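# Route PSU cable through case wall and seat supply

## Task

Thread the power supply's cable through the hole in the computer case's internal wall so that the entire plug ends up in the far compartment, clearly away from the wall, and the cable between the supply and the wall is nearly taut. Place the supply upright on the case floor inside the rear panel's slot, with its cable end facing inward and its end plate pressed flat on the outer face of that panel. The case must remain level on the table with nothing beneath its feet, and no loose object may touch the supply, the cable or the plug. Everything must stay in place without the robot holding it. Finish by opening the grippers and moving the arms away.

## Robot and tools

Robot: two Doosan M1013 six-joint arms, left_arm and right_arm, each with a Robotiq 140 two-finger gripper. left_arm is mounted at about (-0.024, +0.637, 0) m and right_arm at about (+0.061, -0.617, 0) m.

Scene frame: origin on the table top midway between the arms, +z up, +x away from the robots across the table, +y toward left_arm. The names left and right do not match sides of any image. Results report each gripper's end_effector_position (m) and end_effector_quat_wxyz in this frame, plus linear (m/s) and angular (rad/s) velocities. Reported hand positions can be a little off, more so at long reach.

Gripper axes: fingers point along the gripper's +z, and they open and close along its y. end_effector_position is the spot between the pads when closed. Fingertips extend about 33 mm past it when closed and 9 mm when fully open; closing pushes the tips roughly 24 mm farther out, so keep that clearance above surfaces.

Row format (used by both execute_actions and move): exactly 18 numbers, each in [-1, 1], covering both arms even if one is idle. Order: left dx, dy, dz, rx, ry, rz, left gripper position, force_limit, speed, then the same nine for the right arm. dx..rz are an offset, not a pose: they are measured from that gripper's measured pose at the start of the action, expressed in the gripper's own axes. Scale: 1.0 equals 0.6 m for dx/dy/dz and 180 degrees for rotation; rx, ry, rz form a single rotation vector. Gripper position: +1 fully open (140 mm), about -0.8 pads touching, -1 closes until blocked. force_limit: -1 about 14 N, 0 about 60 N, +1 about 107 N (on parts up to 40 mm wide). speed: -1 about 30 mm/s, 0 about 140, +1 about 250. Gripper numbers are commands, so a 0 is not 'no change'; to leave a gripper alone, repeat its last three numbers.

execute_actions(actions): a list of actions; each action is a table of up to 15 rows, one row per 1/30 s control step, and lasts 15 steps (0.5 s), the final row repeating if fewer are given. Every row in an action is relative to the same start pose, not to the row before. The first action of a call starts from the pose last reported. An empty list just returns state and images. Per control step the commanded pose is clipped to within 70 mm and 16 degrees of the measured pose, so large offsets may need several actions; after an action the arm continues at most to its last clipped pose. Position has priority over orientation. Results list step readings; HELD with an arm label means that arm's command was partly held back.

move(target, speed, stop_force, blocking): target is one 18-number row; its arm offsets are taken from the pose in the latest result that shows one, and each gripper travels a straight line there. Finger numbers are sent at the start. speed is the top path speed in m/s, 0.002 to 0.5 (default 0.25); rotation is capped at twice that in rad/s. Paths last 0.5 to 10 s and finish together; longer ones stop short. Paths do not avoid obstacles or the other arm, and grippers lag and may overshoot speed, particularly near full stretch. stop_force (N, 20 to 80, shared by both arms, usable only after 0.2 s of scene time) ends an arm's path when the estimated push against its motion rises that much; the gripper then backs up two steps and holds. Use it only with very slow speeds and no rotation, and leave it out when pulling away from something being pressed. Targets within 1.5 mm and 0.5 degrees count as still. blocking=false returns after 0.5 s while motion continues (not allowed with stop_force); then use wait or stop before other motions. The move line reports the ending (done, off_target, moving, held, contact, fault) and limits (paced = pose clipped, held = steps blocked, after which the arm may jump fast).

wait(seconds): 0 to 10; lets time pass with last commands held, ends early if a move finishes. stop(): brakes a running move; fingers continue. zoom_image(camera, region): region [x0, y0, x1, y1] in pixels, at most 504x504; cameras cam_high and cam_low (896x504), cam_left_wrist and cam_right_wrist (504x504). read_manual(section) returns only licence text. finished_scene(scene) ends the given scene irreversibly.

Gripping: close with position -1 and confirm object_status 2. Codes: 0 moving, 1 blocked while opening, 2 blocked while closing, 3 reached target or pads met (thin items may still be held). position_measured is in counts, 3 open to 230 pads meeting. To squeeze harder while at status 2, raise force_limit and alternate position between -1 and -0.98.

Holding an arm still: in a reply's first call send the offset back to its desired pose, then zeros afterwards, always with its intended gripper numbers. The simulation keeps running between replies with the last command held.

Avoid: knocking anything off the table (failure), dropping, slamming or pushing hard, and arms colliding. Stiff arms fault if driven past a firm contact; joint torque at its load limit or an outside force of 144 N halts that arm for 10 s and drops the rest of the call. Holding loads heats motors; MOTOR HOT warns before an OVER-TEMPERATURE FAULT brake. Loose objects may occasionally get nudged by outside pushes.

Each tool is called after "Request:" as name([rows], argument=value, ...), one row to a line, values as JSON.

## Session

Request:
execute_actions(actions=[])

Scene clock: 0.00 s.
left_arm: end_effector_position=(+0.1867, +0.7366, +0.2667) position_measured=3 object_status=3 end_effector_quat_wxyz=(+0.666, -0.456, -0.469, +0.358) end_effector_velocity=(+0.000, -0.000, -0.000) end_effector_angular_velocity=(+0.001, +0.001, +0.000) | right_arm: end_effector_position=(+0.6334, -0.4418, +0.3990) position_measured=230 object_status=3 end_effector_quat_wxyz=(-0.018, +0.803, -0.596, -0.004) end_effector_velocity=(+0.000, -0.000, +0.000) end_effector_angular_velocity=(+0.000, -0.001, -0.000)
Joint positions: left_arm=[-0.051  0.442  2.213  0.279  2.187 -0.176] | right_arm=[0.146 0.052 1.591 0.03  1.477 3.069]
Joint velocities: left_arm=[-0.     0.001 -0.    -0.     0.    -0.001] | right_arm=[-0.     0.    -0.     0.    -0.001 -0.   ]
Hand target (left_arm): +0.187, +0.737, +0.267; +0.666, -0.456, -0.469, +0.358
Hand target (right_arm): +0.633, -0.442, +0.399; -0.018, +0.803, -0.596, -0.004
camera_calibration (this result's frames):
cam_left_wrist: T_world_to_cam=[[-0.095154, 0.109828, -0.989385, 0.197231], [0.0752661, -0.990256, -0.117163, 0.750265], [-0.992613, -0.0856157, 0.0859605, 0.397081], [0, 0, 0, 1]] pos_world=[0.356445, 0.75529, 0.248907]
cam_right_wrist: T_world_to_cam=[[-0.96985, -0.237505, -0.0546101, 0.535152], [-0.238981, 0.882981, 0.404021, 0.379528], [-0.0477374, 0.404891, -0.913118, 0.742023], [0, 0, 0, 1]] pos_world=[0.645139, -0.508453, 0.553442]

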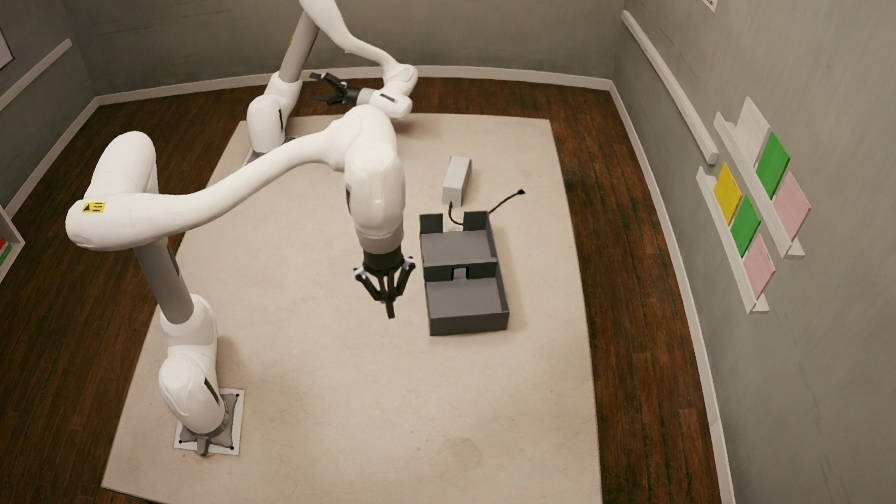

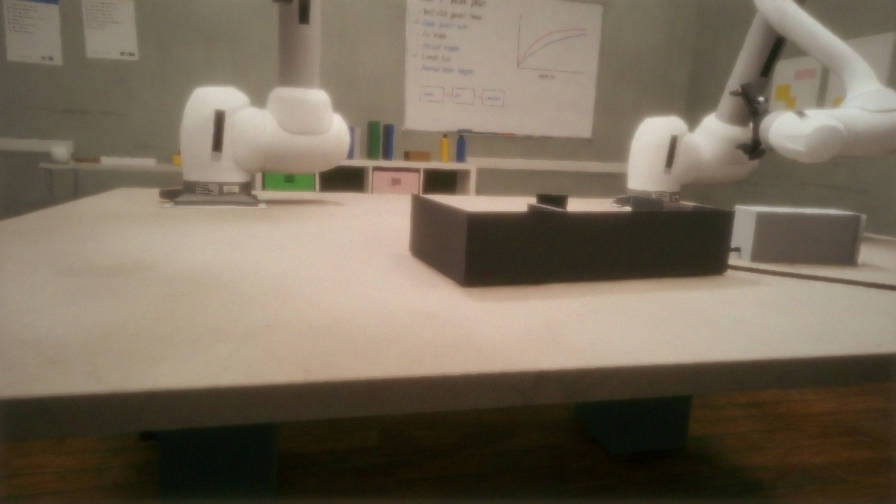

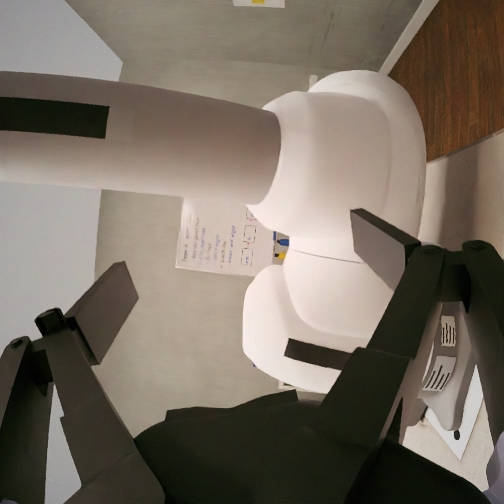

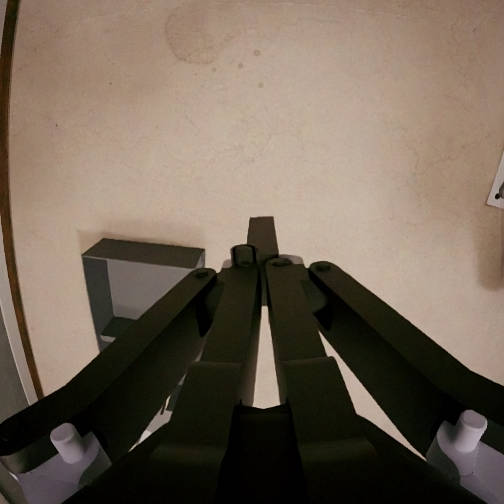

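Request:
move(target=[-0.283,-0.27,-0.799,-0.523,-0.157,0.007,0.4,0,0,0,0,0,0,0,0,-1,-0.4,-0.5], speed=0.25)

Request:
zoom_image(camera="cam_high", region=[390,140,590,350])

Scene clock: 27.73 s.
left_arm: end_effector_position=(+0.6004, +0.4007, +0.2996) position_measured=78 object_status=3 end_effector_quat_wxyz=(-0.000, +0.707, +0.707, +0.000) end_effector_velocity=(+0.001, -0.000, +0.001) end_effector_angular_velocity=(+0.000, -0.007, -0.001) | right_arm: end_effector_position=(+0.6334, -0.4418, +0.3990) position_measured=232 object_status=3 end_effector_quat_wxyz=(-0.018, +0.803, -0.596, -0.004) end_effector_velocity=(-0.000, -0.000, -0.000) end_effector_angular_velocity=(+0.000, +0.001, -0.001)
Joint positions: left_arm=[-0.417  0.2    1.602  0.001  1.34  -0.414] | right_arm=[0.146 0.052 1.591 0.03  1.477 3.069]
Joint velocities: left_arm=[-0.002 -0.002  0.001  0.003 -0.005 -0.001] | right_arm=[-0.001  0.     0.001  0.     0.     0.   ]
Hand target (left_arm): +0.600, +0.401, +0.300; -0.000, +0.707, +0.707, +0.000
Hand target (right_arm): +0.633, -0.442, +0.399; -0.018, +0.803, -0.596, -0.004
Off the commanded pose (left_arm): 0.001 m, 0 deg.
Off the commanded pose (right_arm): 0.000 m, 0 deg.
move: done
camera_calibration (this result's frames):
cam_left_wrist: T_world_to_cam=[[0.974161, -0.224753, 0.0223023, -0.505001], [-0.21783, -0.908854, 0.355717, 0.391967], [-0.059679, -0.351384, -0.934327, 0.628181], [0, 0, 0, 1]] pos_world=[0.614823, 0.463473, 0.45876]
cam_right_wrist: T_world_to_cam=[[-0.96985, -0.237505, -0.05461, 0.535152], [-0.238981, 0.882981, 0.404021, 0.379528], [-0.0477375, 0.404891, -0.913118, 0.742023], [0, 0, 0, 1]] pos_world=[0.645139, -0.508453, 0.553442]

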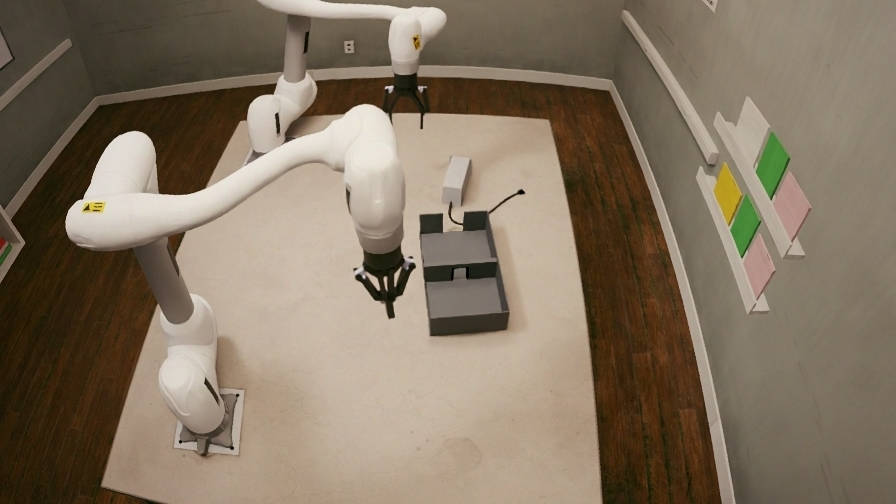

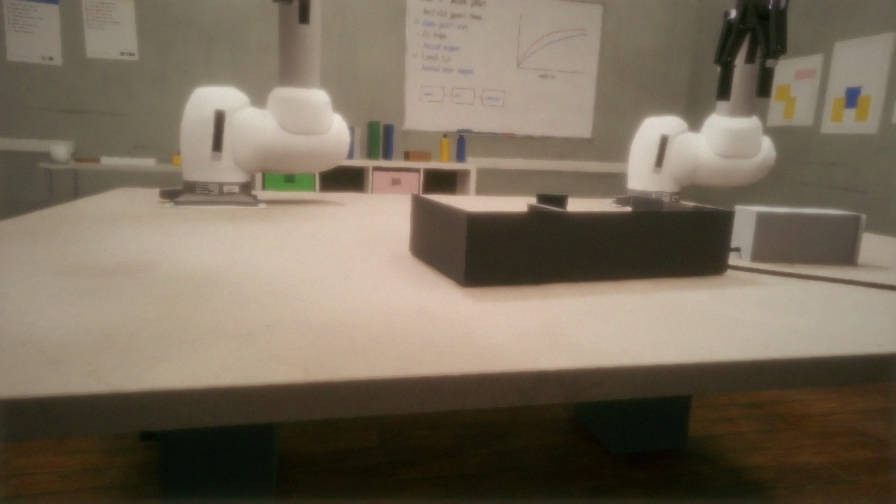

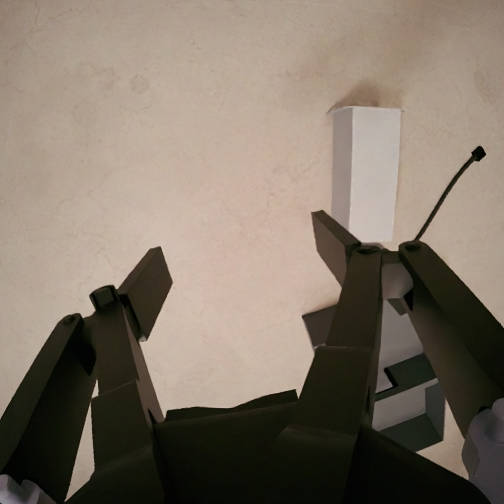

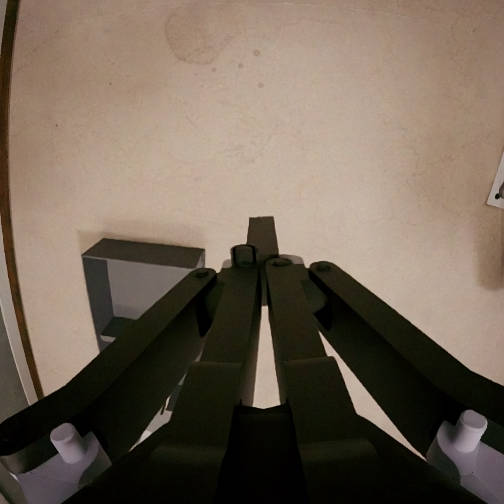

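Region (390, 140, 590, 350) of cam_high's 896x504 image, scaled by 2.400, with more detail than that image has; it fills the left 480 columns of this view, and the rest is white.

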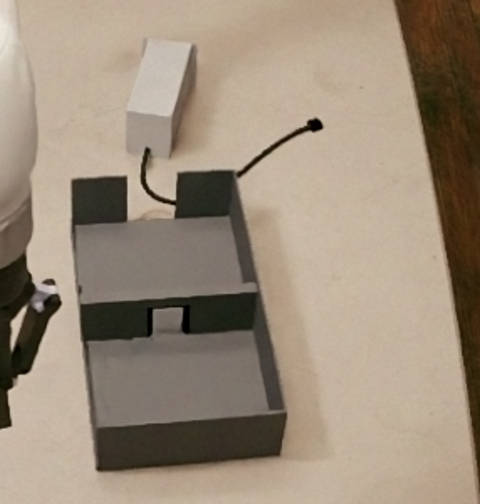

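Request:
move(target=[-0.036,0.279,0.217,0,0,-0.95,0.4,0,0,0,0,0,0,0,0,-0.4,-0.4,-0.5], speed=0.45)

Scene clock: 50.03 s.
left_arm: end_effector_position=(+0.7676, +0.3794, +0.1693) position_measured=78 object_status=3 end_effector_quat_wxyz=(+0.000, -0.649, +0.761, +0.000) end_effector_velocity=(+0.000, -0.001, -0.001) end_effector_angular_velocity=(+0.003, +0.001, +0.007) | right_arm: end_effector_position=(+0.6334, -0.4418, +0.3990) position_measured=179 object_status=3 end_effector_quat_wxyz=(-0.018, +0.803, -0.596, -0.004) end_effector_velocity=(+0.000, -0.000, +0.001) end_effector_angular_velocity=(+0.000, -0.001, -0.001)
Joint positions: left_arm=[-0.359  0.517  1.4    0.001  1.225 -3.341] | right_arm=[0.146 0.052 1.591 0.03  1.477 3.069]
Joint velocities: left_arm=[-0.002  0.002 -0.001  0.002  0.002 -0.009] | right_arm=[-0. -0. -0.  0. -0.  0.]
Hand target (left_arm): +0.768, +0.379, +0.169; +0.000, -0.649, +0.761, +0.000
Hand target (right_arm): +0.633, -0.442, +0.399; -0.018, +0.803, -0.596, -0.004
Off the commanded pose (left_arm): 0.000 m, 0 deg.
Off the commanded pose (right_arm): 0.000 m, 0 deg.
move: done
camera_calibration (this result's frames):
cam_left_wrist: T_world_to_cam=[[-0.926772, 0.374934, 0.0227587, 0.561817], [0.357785, 0.862687, 0.357438, -0.658841], [0.114382, 0.339406, -0.93366, 0.11309], [0, 0, 0, 1]] pos_world=[0.743465, 0.319345, 0.328296]
cam_right_wrist: T_world_to_cam=[[-0.96985, -0.237505, -0.0546102, 0.535152], [-0.238981, 0.882981, 0.404021, 0.379528], [-0.0477373, 0.404891, -0.913118, 0.742023], [0, 0, 0, 1]] pos_world=[0.645139, -0.508453, 0.553442]

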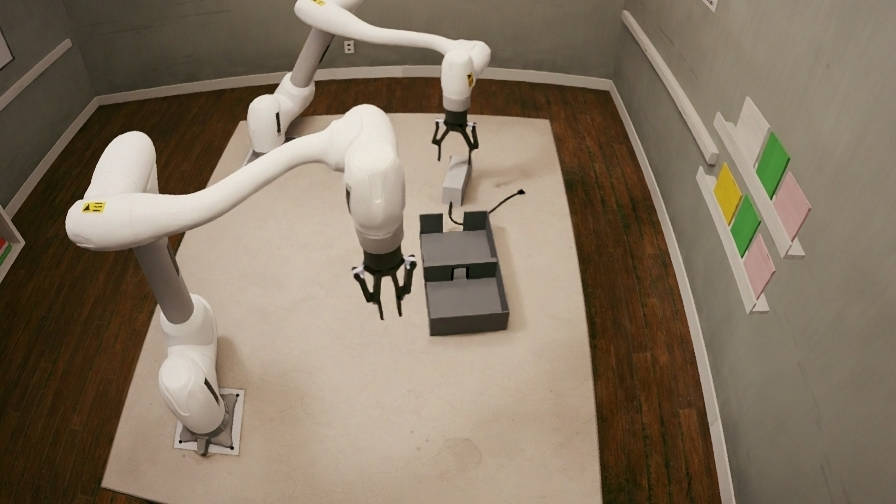

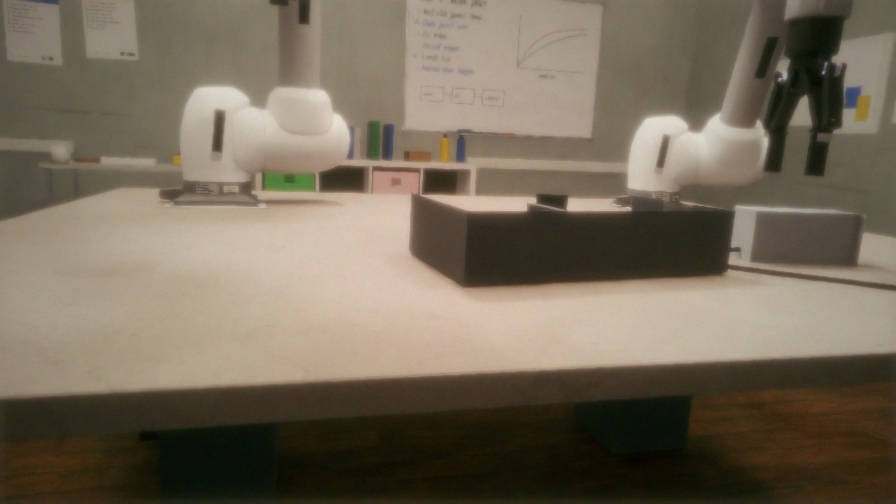

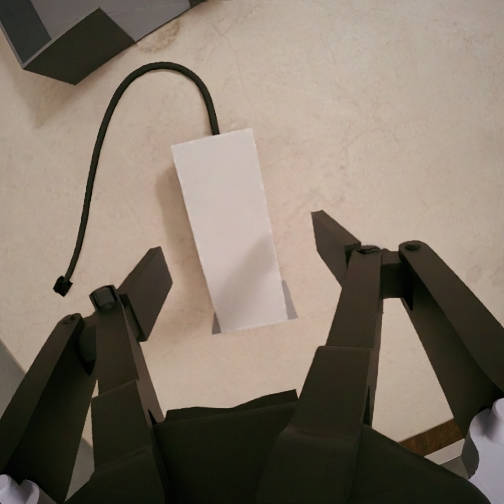

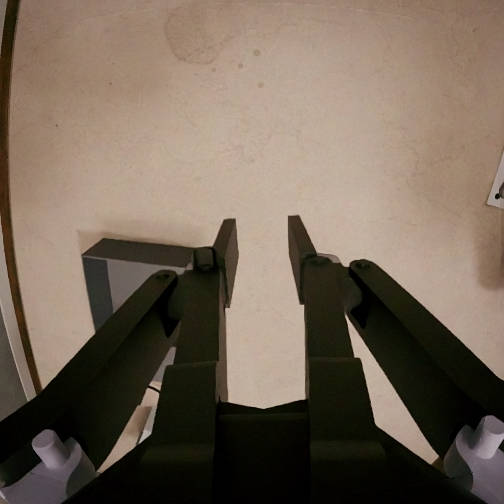

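Request:
move(target=[0,0,0.179,0,0,0,0.4,0,0,0,0,0,0,0,0,-0.4,-0.4,-0.5], speed=0.08)

Request:
move(target=[0,0,0,0,0,0,-1,0,0,0,0,0,0,0,0,-0.4,-0.4,-0.5])

Scene clock: 58.57 s.
left_arm: end_effector_position=(+0.7675, +0.3792, +0.0620) position_measured=78 object_status=3 end_effector_quat_wxyz=(+0.000, -0.649, +0.761, +0.000) end_effector_velocity=(+0.000, +0.000, -0.002) end_effector_angular_velocity=(-0.001, -0.002, +0.001) | right_arm: end_effector_position=(+0.6334, -0.4418, +0.3990) position_measured=179 object_status=3 end_effector_quat_wxyz=(-0.018, +0.803, -0.596, -0.004) end_effector_velocity=(-0.000, +0.001, -0.000) end_effector_angular_velocity=(-0.001, -0.001, +0.001)
Joint positions: left_arm=[-0.36   0.59   1.492  0.001  1.06  -3.341] | right_arm=[0.146 0.052 1.591 0.03  1.477 3.069]
Joint velocities: left_arm=[ 0.001  0.001  0.002 -0.001 -0.006 -0.   ] | right_arm=[ 0.001 -0.     0.    -0.001 -0.001  0.   ]
Hand target (left_arm): +0.767, +0.379, +0.062; +0.000, -0.649, +0.761, +0.000
Hand target (right_arm): +0.633, -0.442, +0.399; -0.018, +0.803, -0.596, -0.004
Off the commanded pose (left_arm): 0.000 m, 0 deg.
Off the commanded pose (right_arm): 0.000 m, 0 deg.
move: done
camera_calibration (this result's frames):
cam_left_wrist: T_world_to_cam=[[-0.926642, 0.375258, 0.0227348, 0.563935], [0.358092, 0.862605, 0.357328, -0.620511], [0.114479, 0.339256, -0.933702, 0.0130219], [0, 0, 0, 1]] pos_world=[0.743275, 0.319216, 0.221063]
cam_right_wrist: T_world_to_cam=[[-0.96985, -0.237505, -0.05461, 0.535152], [-0.238981, 0.882981, 0.404021, 0.379527], [-0.0477375, 0.404891, -0.913118, 0.742023], [0, 0, 0, 1]] pos_world=[0.645139, -0.508453, 0.553442]

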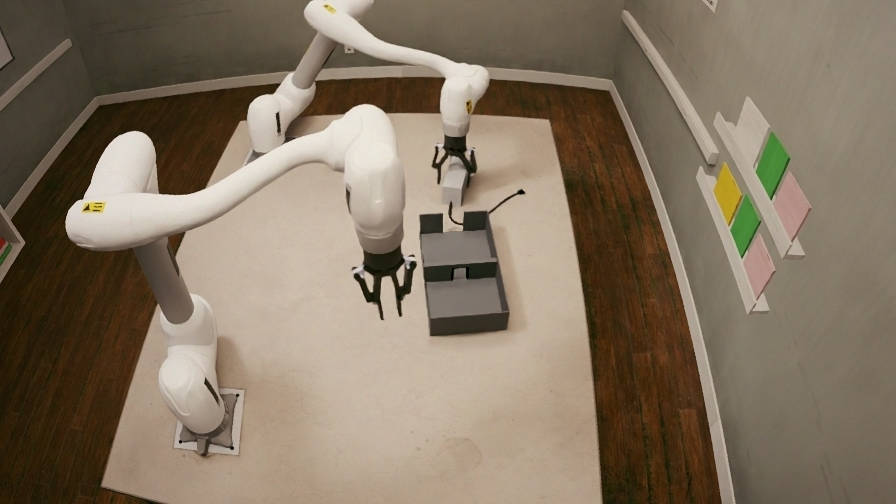

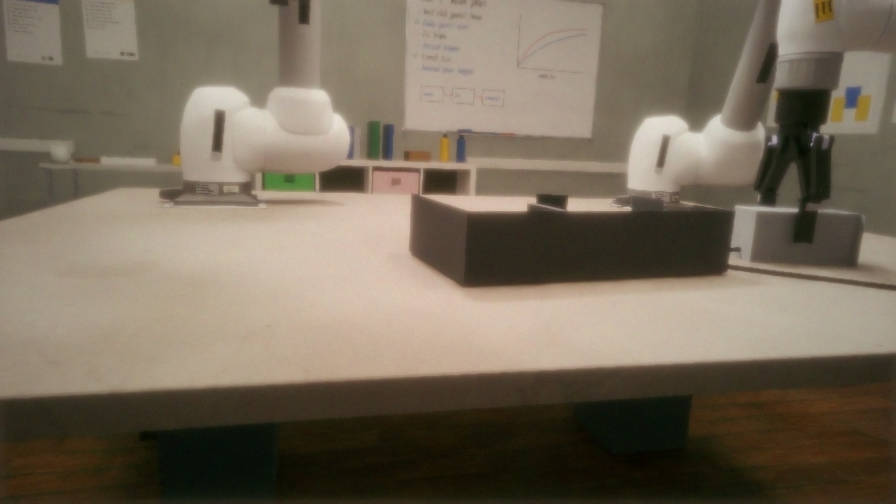

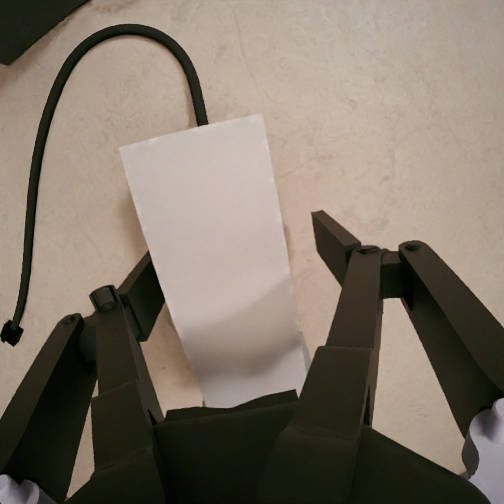

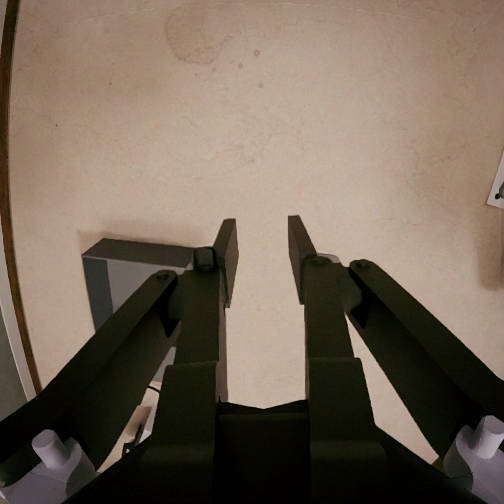

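Scene clock: 59.07 s.
left_arm: end_effector_position=(+0.7675, +0.3792, +0.0620) position_measured=135 object_status=2 end_effector_quat_wxyz=(+0.000, -0.649, +0.761, +0.000) end_effector_velocity=(-0.000, +0.000, -0.000) end_effector_angular_velocity=(+0.001, +0.001, +0.000) | right_arm: end_effector_position=(+0.6334, -0.4418, +0.3990) position_measured=179 object_status=3 end_effector_quat_wxyz=(-0.018, +0.803, -0.596, -0.004) end_effector_velocity=(-0.000, +0.000, +0.000) end_effector_angular_velocity=(+0.000, +0.001, +0.001)
Joint positions: left_arm=[-0.36   0.59   1.492  0.001  1.06  -3.341] | right_arm=[0.146 0.052 1.591 0.03  1.477 3.069]
Joint velocities: left_arm=[-0.     0.     0.001  0.001  0.    -0.001] | right_arm=[ 0.001  0.    -0.     0.     0.001 -0.   ]
Hand target (left_arm): +0.767, +0.379, +0.062; +0.000, -0.649, +0.761, +0.000
Hand target (right_arm): +0.633, -0.442, +0.399; -0.018, +0.803, -0.596, -0.004
Off the commanded pose (left_arm): 0.000 m, 0 deg.
Off the commanded pose (right_arm): 0.000 m, 0 deg.
move: done
camera_calibration (this result's frames):
cam_left_wrist: T_world_to_cam=[[-0.926635, 0.375274, 0.0227469, 0.563935], [0.358112, 0.862597, 0.357328, -0.62051], [0.114474, 0.339258, -0.933702, 0.0129898], [0, 0, 0, 1]] pos_world=[0.743286, 0.319212, 0.221026]
cam_right_wrist: T_world_to_cam=[[-0.96985, -0.237505, -0.0546101, 0.535151], [-0.238982, 0.882981, 0.404021, 0.379528], [-0.0477375, 0.404891, -0.913118, 0.742023], [0, 0, 0, 1]] pos_world=[0.645139, -0.508453, 0.553442]

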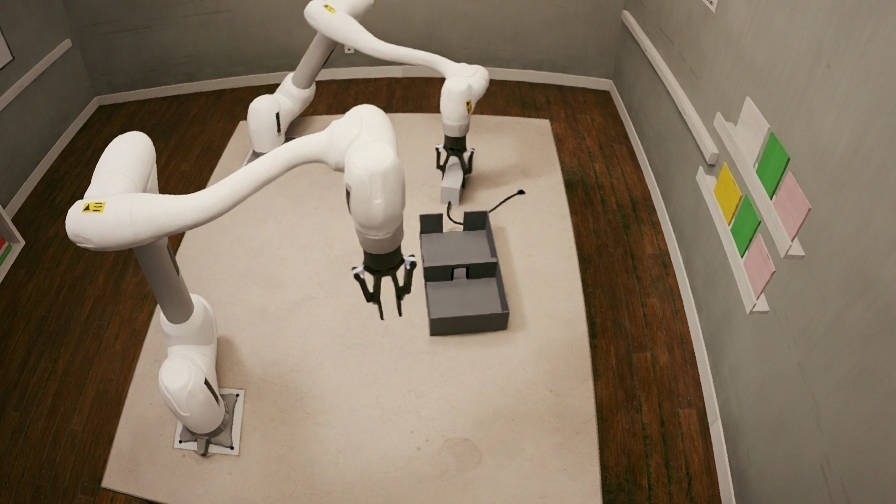

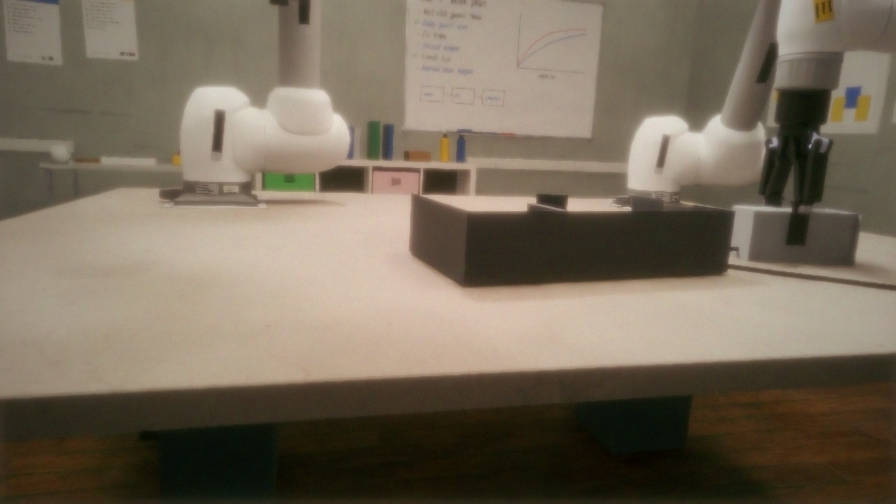

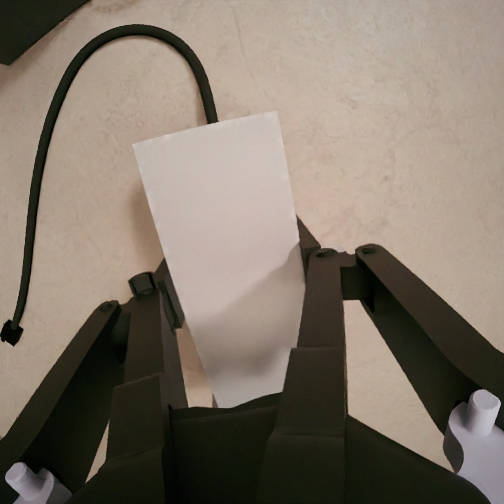

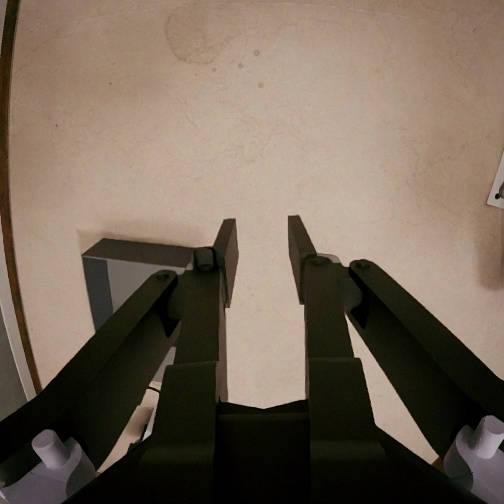

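Request:
move(target=[0,0,-0.2,0,0,0,-1,0,0,-0.3,0.07,0.12,-0.0077,0.0089,0,-0.4,-0.4,-0.5], speed=0.15)

Request:
move(target=[0.364,0.394,0.12,0,0,0.617,-1,0,0,-0.3,0.07,0.12,0,0,-0.07,-0.4,-0.4,-0.5], speed=0.25)

Request:
move(target=[0,0,0.078,0,0,0,-1,0,0,0,0,0,0,0,0,-0.4,-0.4,-0.5], speed=0.04)

Scene clock: 79.00 s.
left_arm: end_effector_position=(+0.7676, +0.3793, +0.1819) position_measured=135 object_status=2 end_effector_quat_wxyz=(+0.000, -0.649, +0.761, +0.000) end_effector_velocity=(+0.000, +0.001, -0.001) end_effector_angular_velocity=(+0.003, +0.001, -0.001) | right_arm: end_effector_position=(+0.5420, -0.2793, +0.3312) position_measured=179 object_status=3 end_effector_quat_wxyz=(-0.000, +0.803, -0.596, -0.001) end_effector_velocity=(-0.000, +0.001, -0.000) end_effector_angular_velocity=(-0.000, -0.001, -0.000)
Joint positions: left_arm=[-0.36   0.51   1.386  0.001  1.245 -3.341] | right_arm=[0.476 0.061 1.703 0.001 1.377 3.401]
Joint velocities: left_arm=[-0.     0.001 -0.001  0.003  0.001 -0.   ] | right_arm=[ 0.002  0.001 -0.    -0.001 -0.001  0.003]
Hand target (left_arm): +0.768, +0.379, +0.182; +0.000, -0.649, +0.761, +0.000
Hand target (right_arm): +0.542, -0.279, +0.331; -0.000, +0.803, -0.596, -0.001
Off the commanded pose (left_arm): 0.000 m, 0 deg.
Off the commanded pose (right_arm): 0.000 m, 0 deg.
move: done
camera_calibration (this result's frames):
cam_left_wrist: T_world_to_cam=[[-0.926737, 0.37502, 0.0227622, 0.5615], [0.357873, 0.862671, 0.357388, -0.663305], [0.114391, 0.339351, -0.933679, 0.124955], [0, 0, 0, 1]] pos_world=[0.743448, 0.319236, 0.340944]
cam_right_wrist: T_world_to_cam=[[-0.970528, -0.238902, -0.0316459, 0.473806], [-0.232869, 0.895904, 0.378323, 0.250464], [-0.0620306, 0.374543, -0.925132, 0.613233], [0, 0, 0, 1]] pos_world=[0.556206, -0.340881, 0.48756]

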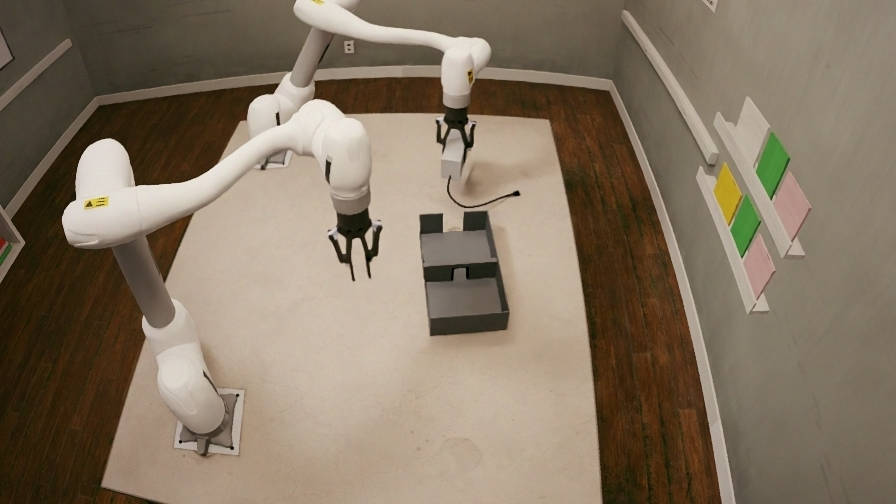

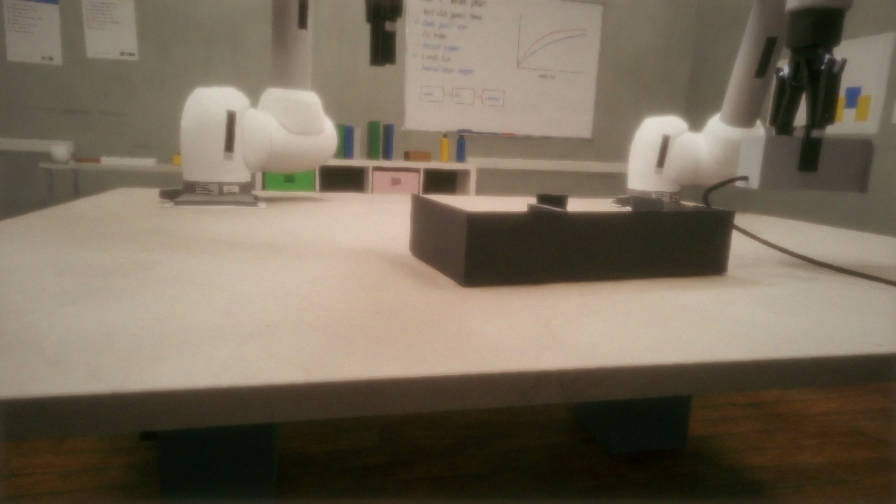

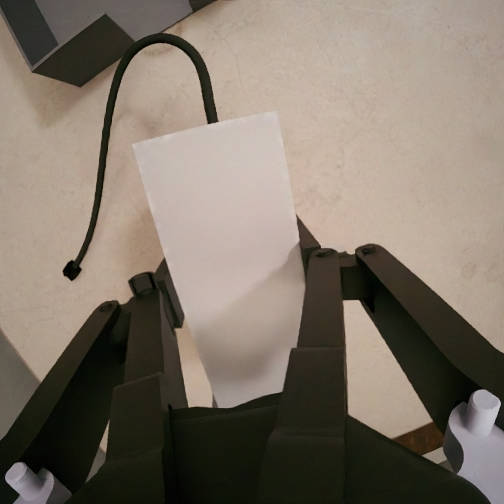

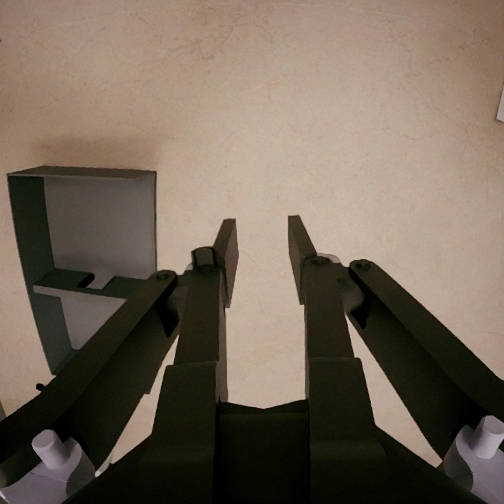

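Scene clock: 83.33 s.
left_arm: end_effector_position=(+0.5001, +0.2003, +0.1103) position_measured=135 object_status=2 end_effector_quat_wxyz=(+0.000, +0.260, +0.966, -0.000) end_effector_velocity=(-0.002, -0.000, -0.002) end_effector_angular_velocity=(+0.001, +0.001, -0.008) | right_arm: end_effector_position=(+0.4495, -0.1192, +0.2594) position_measured=179 object_status=3 end_effector_quat_wxyz=(-0.000, +0.863, -0.505, -0.001) end_effector_velocity=(-0.001, +0.001, +0.000) end_effector_angular_velocity=(-0.000, -0.000, +0.002)
Joint positions: left_arm=[-0.748  0.34   1.785  0.     1.016 -1.791] | right_arm=[0.776 0.16  1.725 0.002 1.257 3.481]
Joint velocities: left_arm=[-0.002  0.001  0.003 -0.    -0.002  0.006] | right_arm=[ 0.002  0.    -0.001 -0.     0.     0.   ]
Hand target (left_arm): +0.500, +0.200, +0.110; +0.000, +0.260, +0.966, -0.000
Hand target (right_arm): +0.449, -0.119, +0.259; -0.000, +0.863, -0.505, -0.001
Off the commanded pose (left_arm): 0.001 m, 0 deg.
Off the commanded pose (right_arm): 0.000 m, 0 deg.
move: done
camera_calibration (this result's frames):
cam_left_wrist: T_world_to_cam=[[0.682765, 0.730293, 0.0224543, -0.493702], [0.67693, -0.643843, 0.356696, -0.245349], [0.27495, -0.22834, -0.933951, 0.18288], [0, 0, 0, 1]] pos_world=[0.452884, 0.24434, 0.269402]
cam_right_wrist: T_world_to_cam=[[-0.895116, -0.444711, -0.0315957, 0.361606], [-0.422422, 0.823318, 0.379087, 0.188946], [-0.142571, 0.352674, -0.924821, 0.514611], [0, 0, 0, 1]] pos_world=[0.476863, -0.176242, 0.415721]

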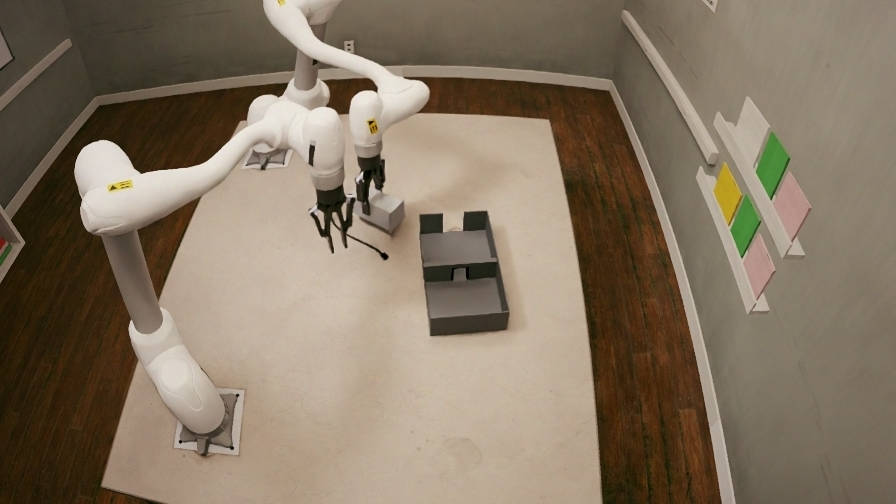

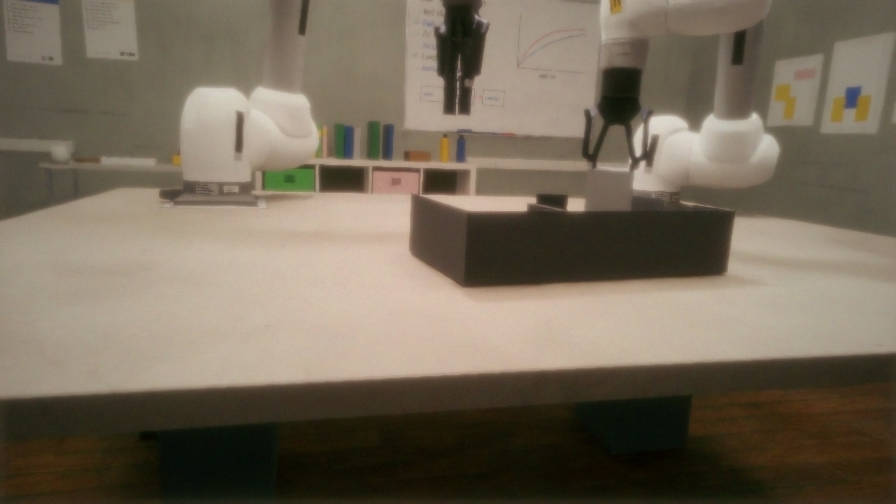

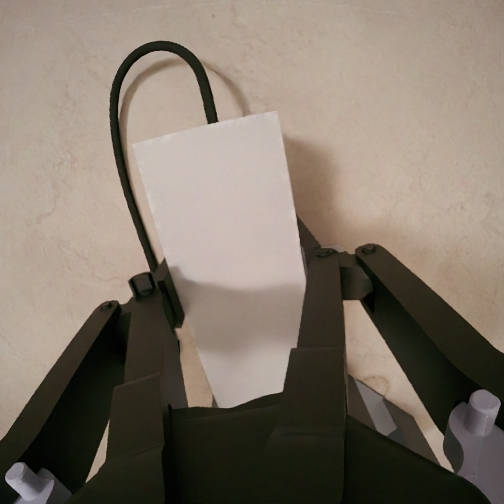

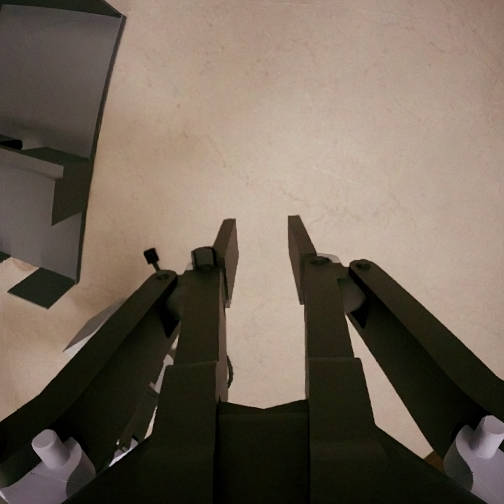

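Scene clock: 84.83 s.
left_arm: end_effector_position=(+0.5000, +0.2002, +0.0636) position_measured=135 object_status=2 end_effector_quat_wxyz=(+0.000, +0.260, +0.966, -0.000) end_effector_velocity=(+0.001, -0.000, -0.002) end_effector_angular_velocity=(+0.000, -0.001, -0.001) | right_arm: end_effector_position=(+0.4495, -0.1192, +0.2594) position_measured=179 object_status=3 end_effector_quat_wxyz=(-0.000, +0.863, -0.505, -0.001) end_effector_velocity=(+0.000, +0.000, +0.000) end_effector_angular_velocity=(+0.000, -0.000, -0.000)
Joint positions: left_arm=[-0.748  0.383  1.822 -0.     0.936 -1.791] | right_arm=[0.776 0.16  1.725 0.002 1.257 3.481]
Joint velocities: left_arm=[-0.     0.003  0.     0.001 -0.004  0.   ] | right_arm=[-0. -0. -0. -0.  0.  0.]
Hand target (left_arm): +0.500, +0.200, +0.064; +0.000, +0.260, +0.966, -0.000
Hand target (right_arm): +0.450, -0.119, +0.259; -0.000, +0.863, -0.505, -0.001
Off the commanded pose (left_arm): 0.000 m, 0 deg.
Off the commanded pose (right_arm): 0.000 m, 0 deg.
move: done
camera_calibration (this result's frames):
cam_left_wrist: T_world_to_cam=[[0.682816, 0.730248, 0.022379, -0.492583], [0.676901, -0.643865, 0.356711, -0.228656], [0.274896, -0.228419, -0.933947, 0.139343], [0, 0, 0, 1]] pos_world=[0.452816, 0.244313, 0.222726]
cam_right_wrist: T_world_to_cam=[[-0.895119, -0.444706, -0.0315948, 0.361614], [-0.422416, 0.823321, 0.379086, 0.188945], [-0.142569, 0.352674, -0.924822, 0.514602], [0, 0, 0, 1]] pos_world=[0.476867, -0.176237, 0.415713]

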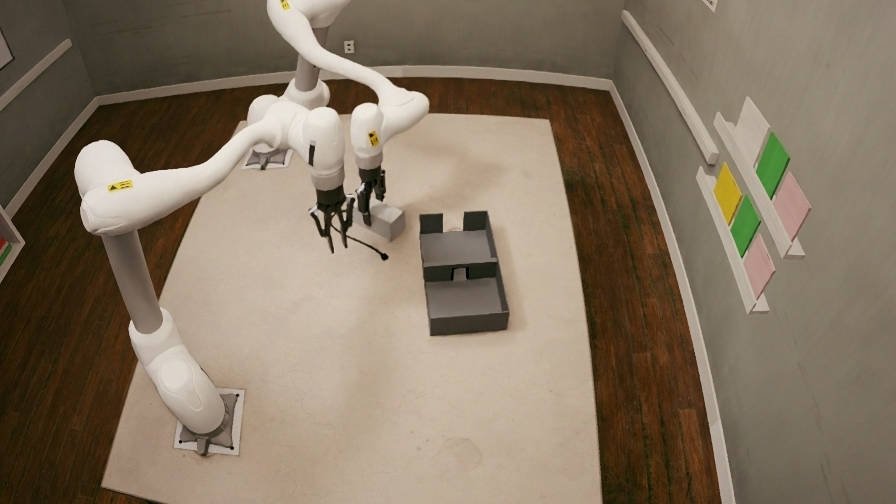

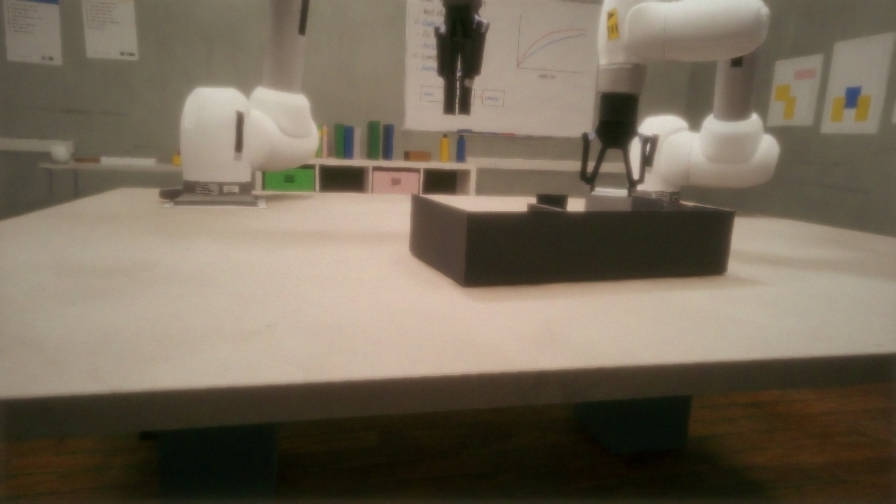

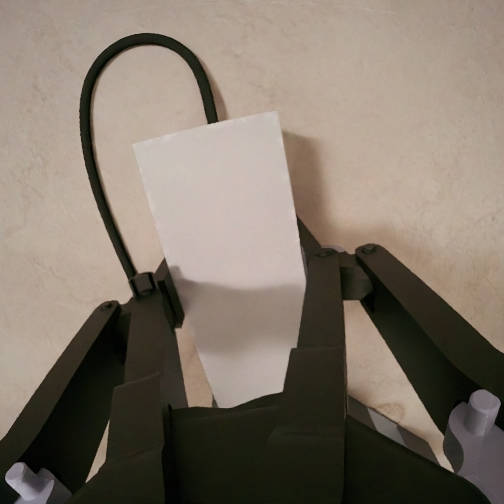

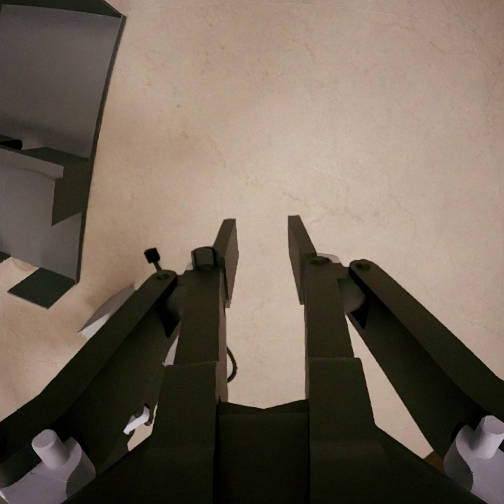

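Request:
move(target=[0.05,0.22,-0.01,0,0,-0.25,-1,0,0,-0.12,-0.08,0.05,0,0,-0.1,-0.4,-0.4,-0.5], speed=0.12)

Scene clock: 95.80 s.
left_arm: end_effector_position=(+0.5400, +0.3295, +0.0695) position_measured=135 object_status=2 end_effector_quat_wxyz=(+0.000, -0.129, +0.992, +0.000) end_effector_velocity=(+0.000, +0.002, +0.000) end_effector_angular_velocity=(-0.000, -0.000, +0.010) | right_arm: end_effector_position=(+0.4559, -0.0329, +0.2295) position_measured=179 object_status=3 end_effector_quat_wxyz=(-0.000, +0.931, -0.364, -0.001) end_effector_velocity=(+0.001, +0.001, -0.000) end_effector_angular_velocity=(+0.001, -0.000, +0.003)
Joint positions: left_arm=[-0.556  0.323  1.897  0.     0.921 -2.383] | right_arm=[0.85  0.288 1.619 0.003 1.233 3.241]
Joint velocities: left_arm=[ 0.002 -0.001  0.001  0.    -0.    -0.008] | right_arm=[-0.     0.002 -0.002  0.    -0.001 -0.003]
Hand target (left_arm): +0.540, +0.330, +0.070; +0.000, -0.130, +0.992, +0.000
Hand target (right_arm): +0.456, -0.033, +0.229; -0.000, +0.932, -0.364, -0.001
Off the commanded pose (left_arm): 0.000 m, 0 deg.
Off the commanded pose (right_arm): 0.000 m, 0 deg.
move: done
camera_calibration (this result's frames):
cam_left_wrist: T_world_to_cam=[[-0.032674, 0.999208, 0.0226951, -0.316677], [0.933974, 0.0224405, 0.356637, -0.532916], [0.355845, 0.0328494, -0.933967, 0.0335942], [0, 0, 0, 1]] pos_world=[0.475428, 0.327281, 0.228621]
cam_right_wrist: T_world_to_cam=[[-0.714118, -0.699283, -0.0322414, 0.313946], [-0.65604, 0.652468, 0.379338, 0.232798], [-0.244228, 0.292044, -0.924696, 0.501715], [0, 0, 0, 1]] pos_world=[0.499452, -0.0788792, 0.385747]

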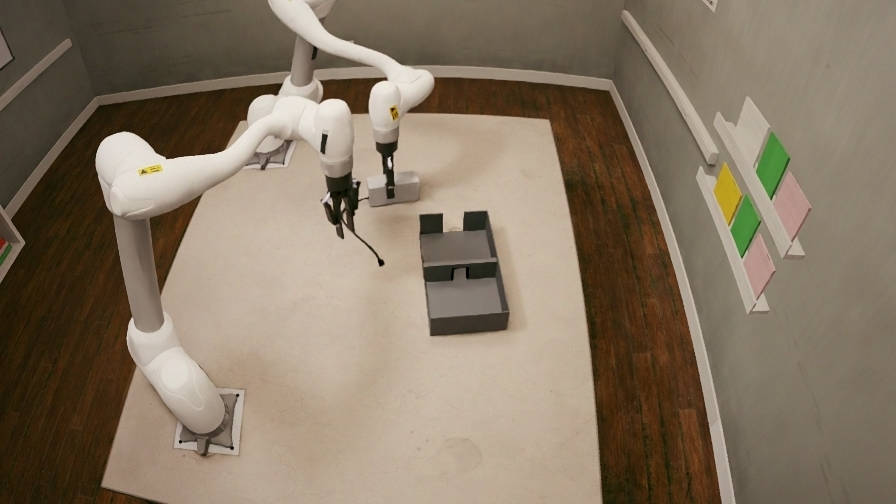

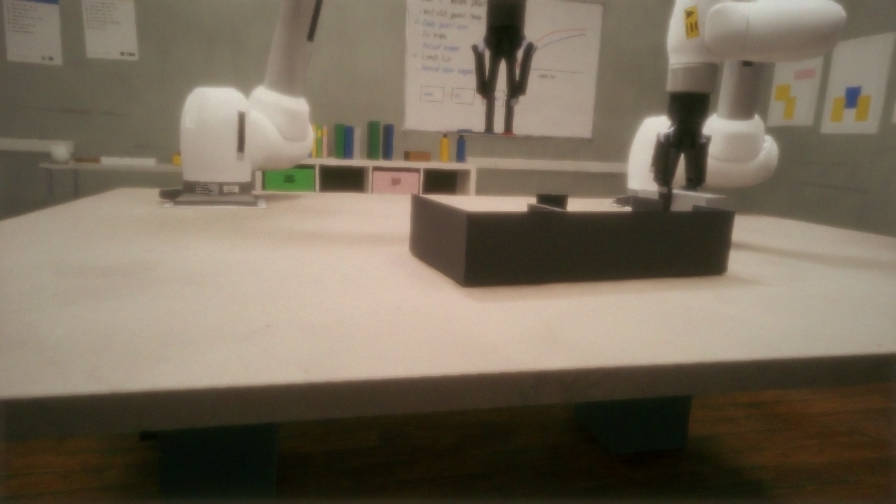

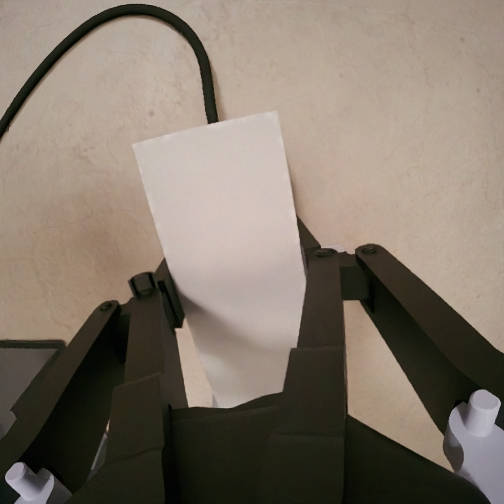

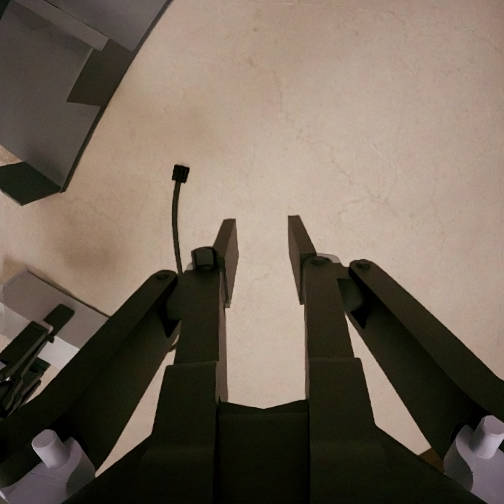

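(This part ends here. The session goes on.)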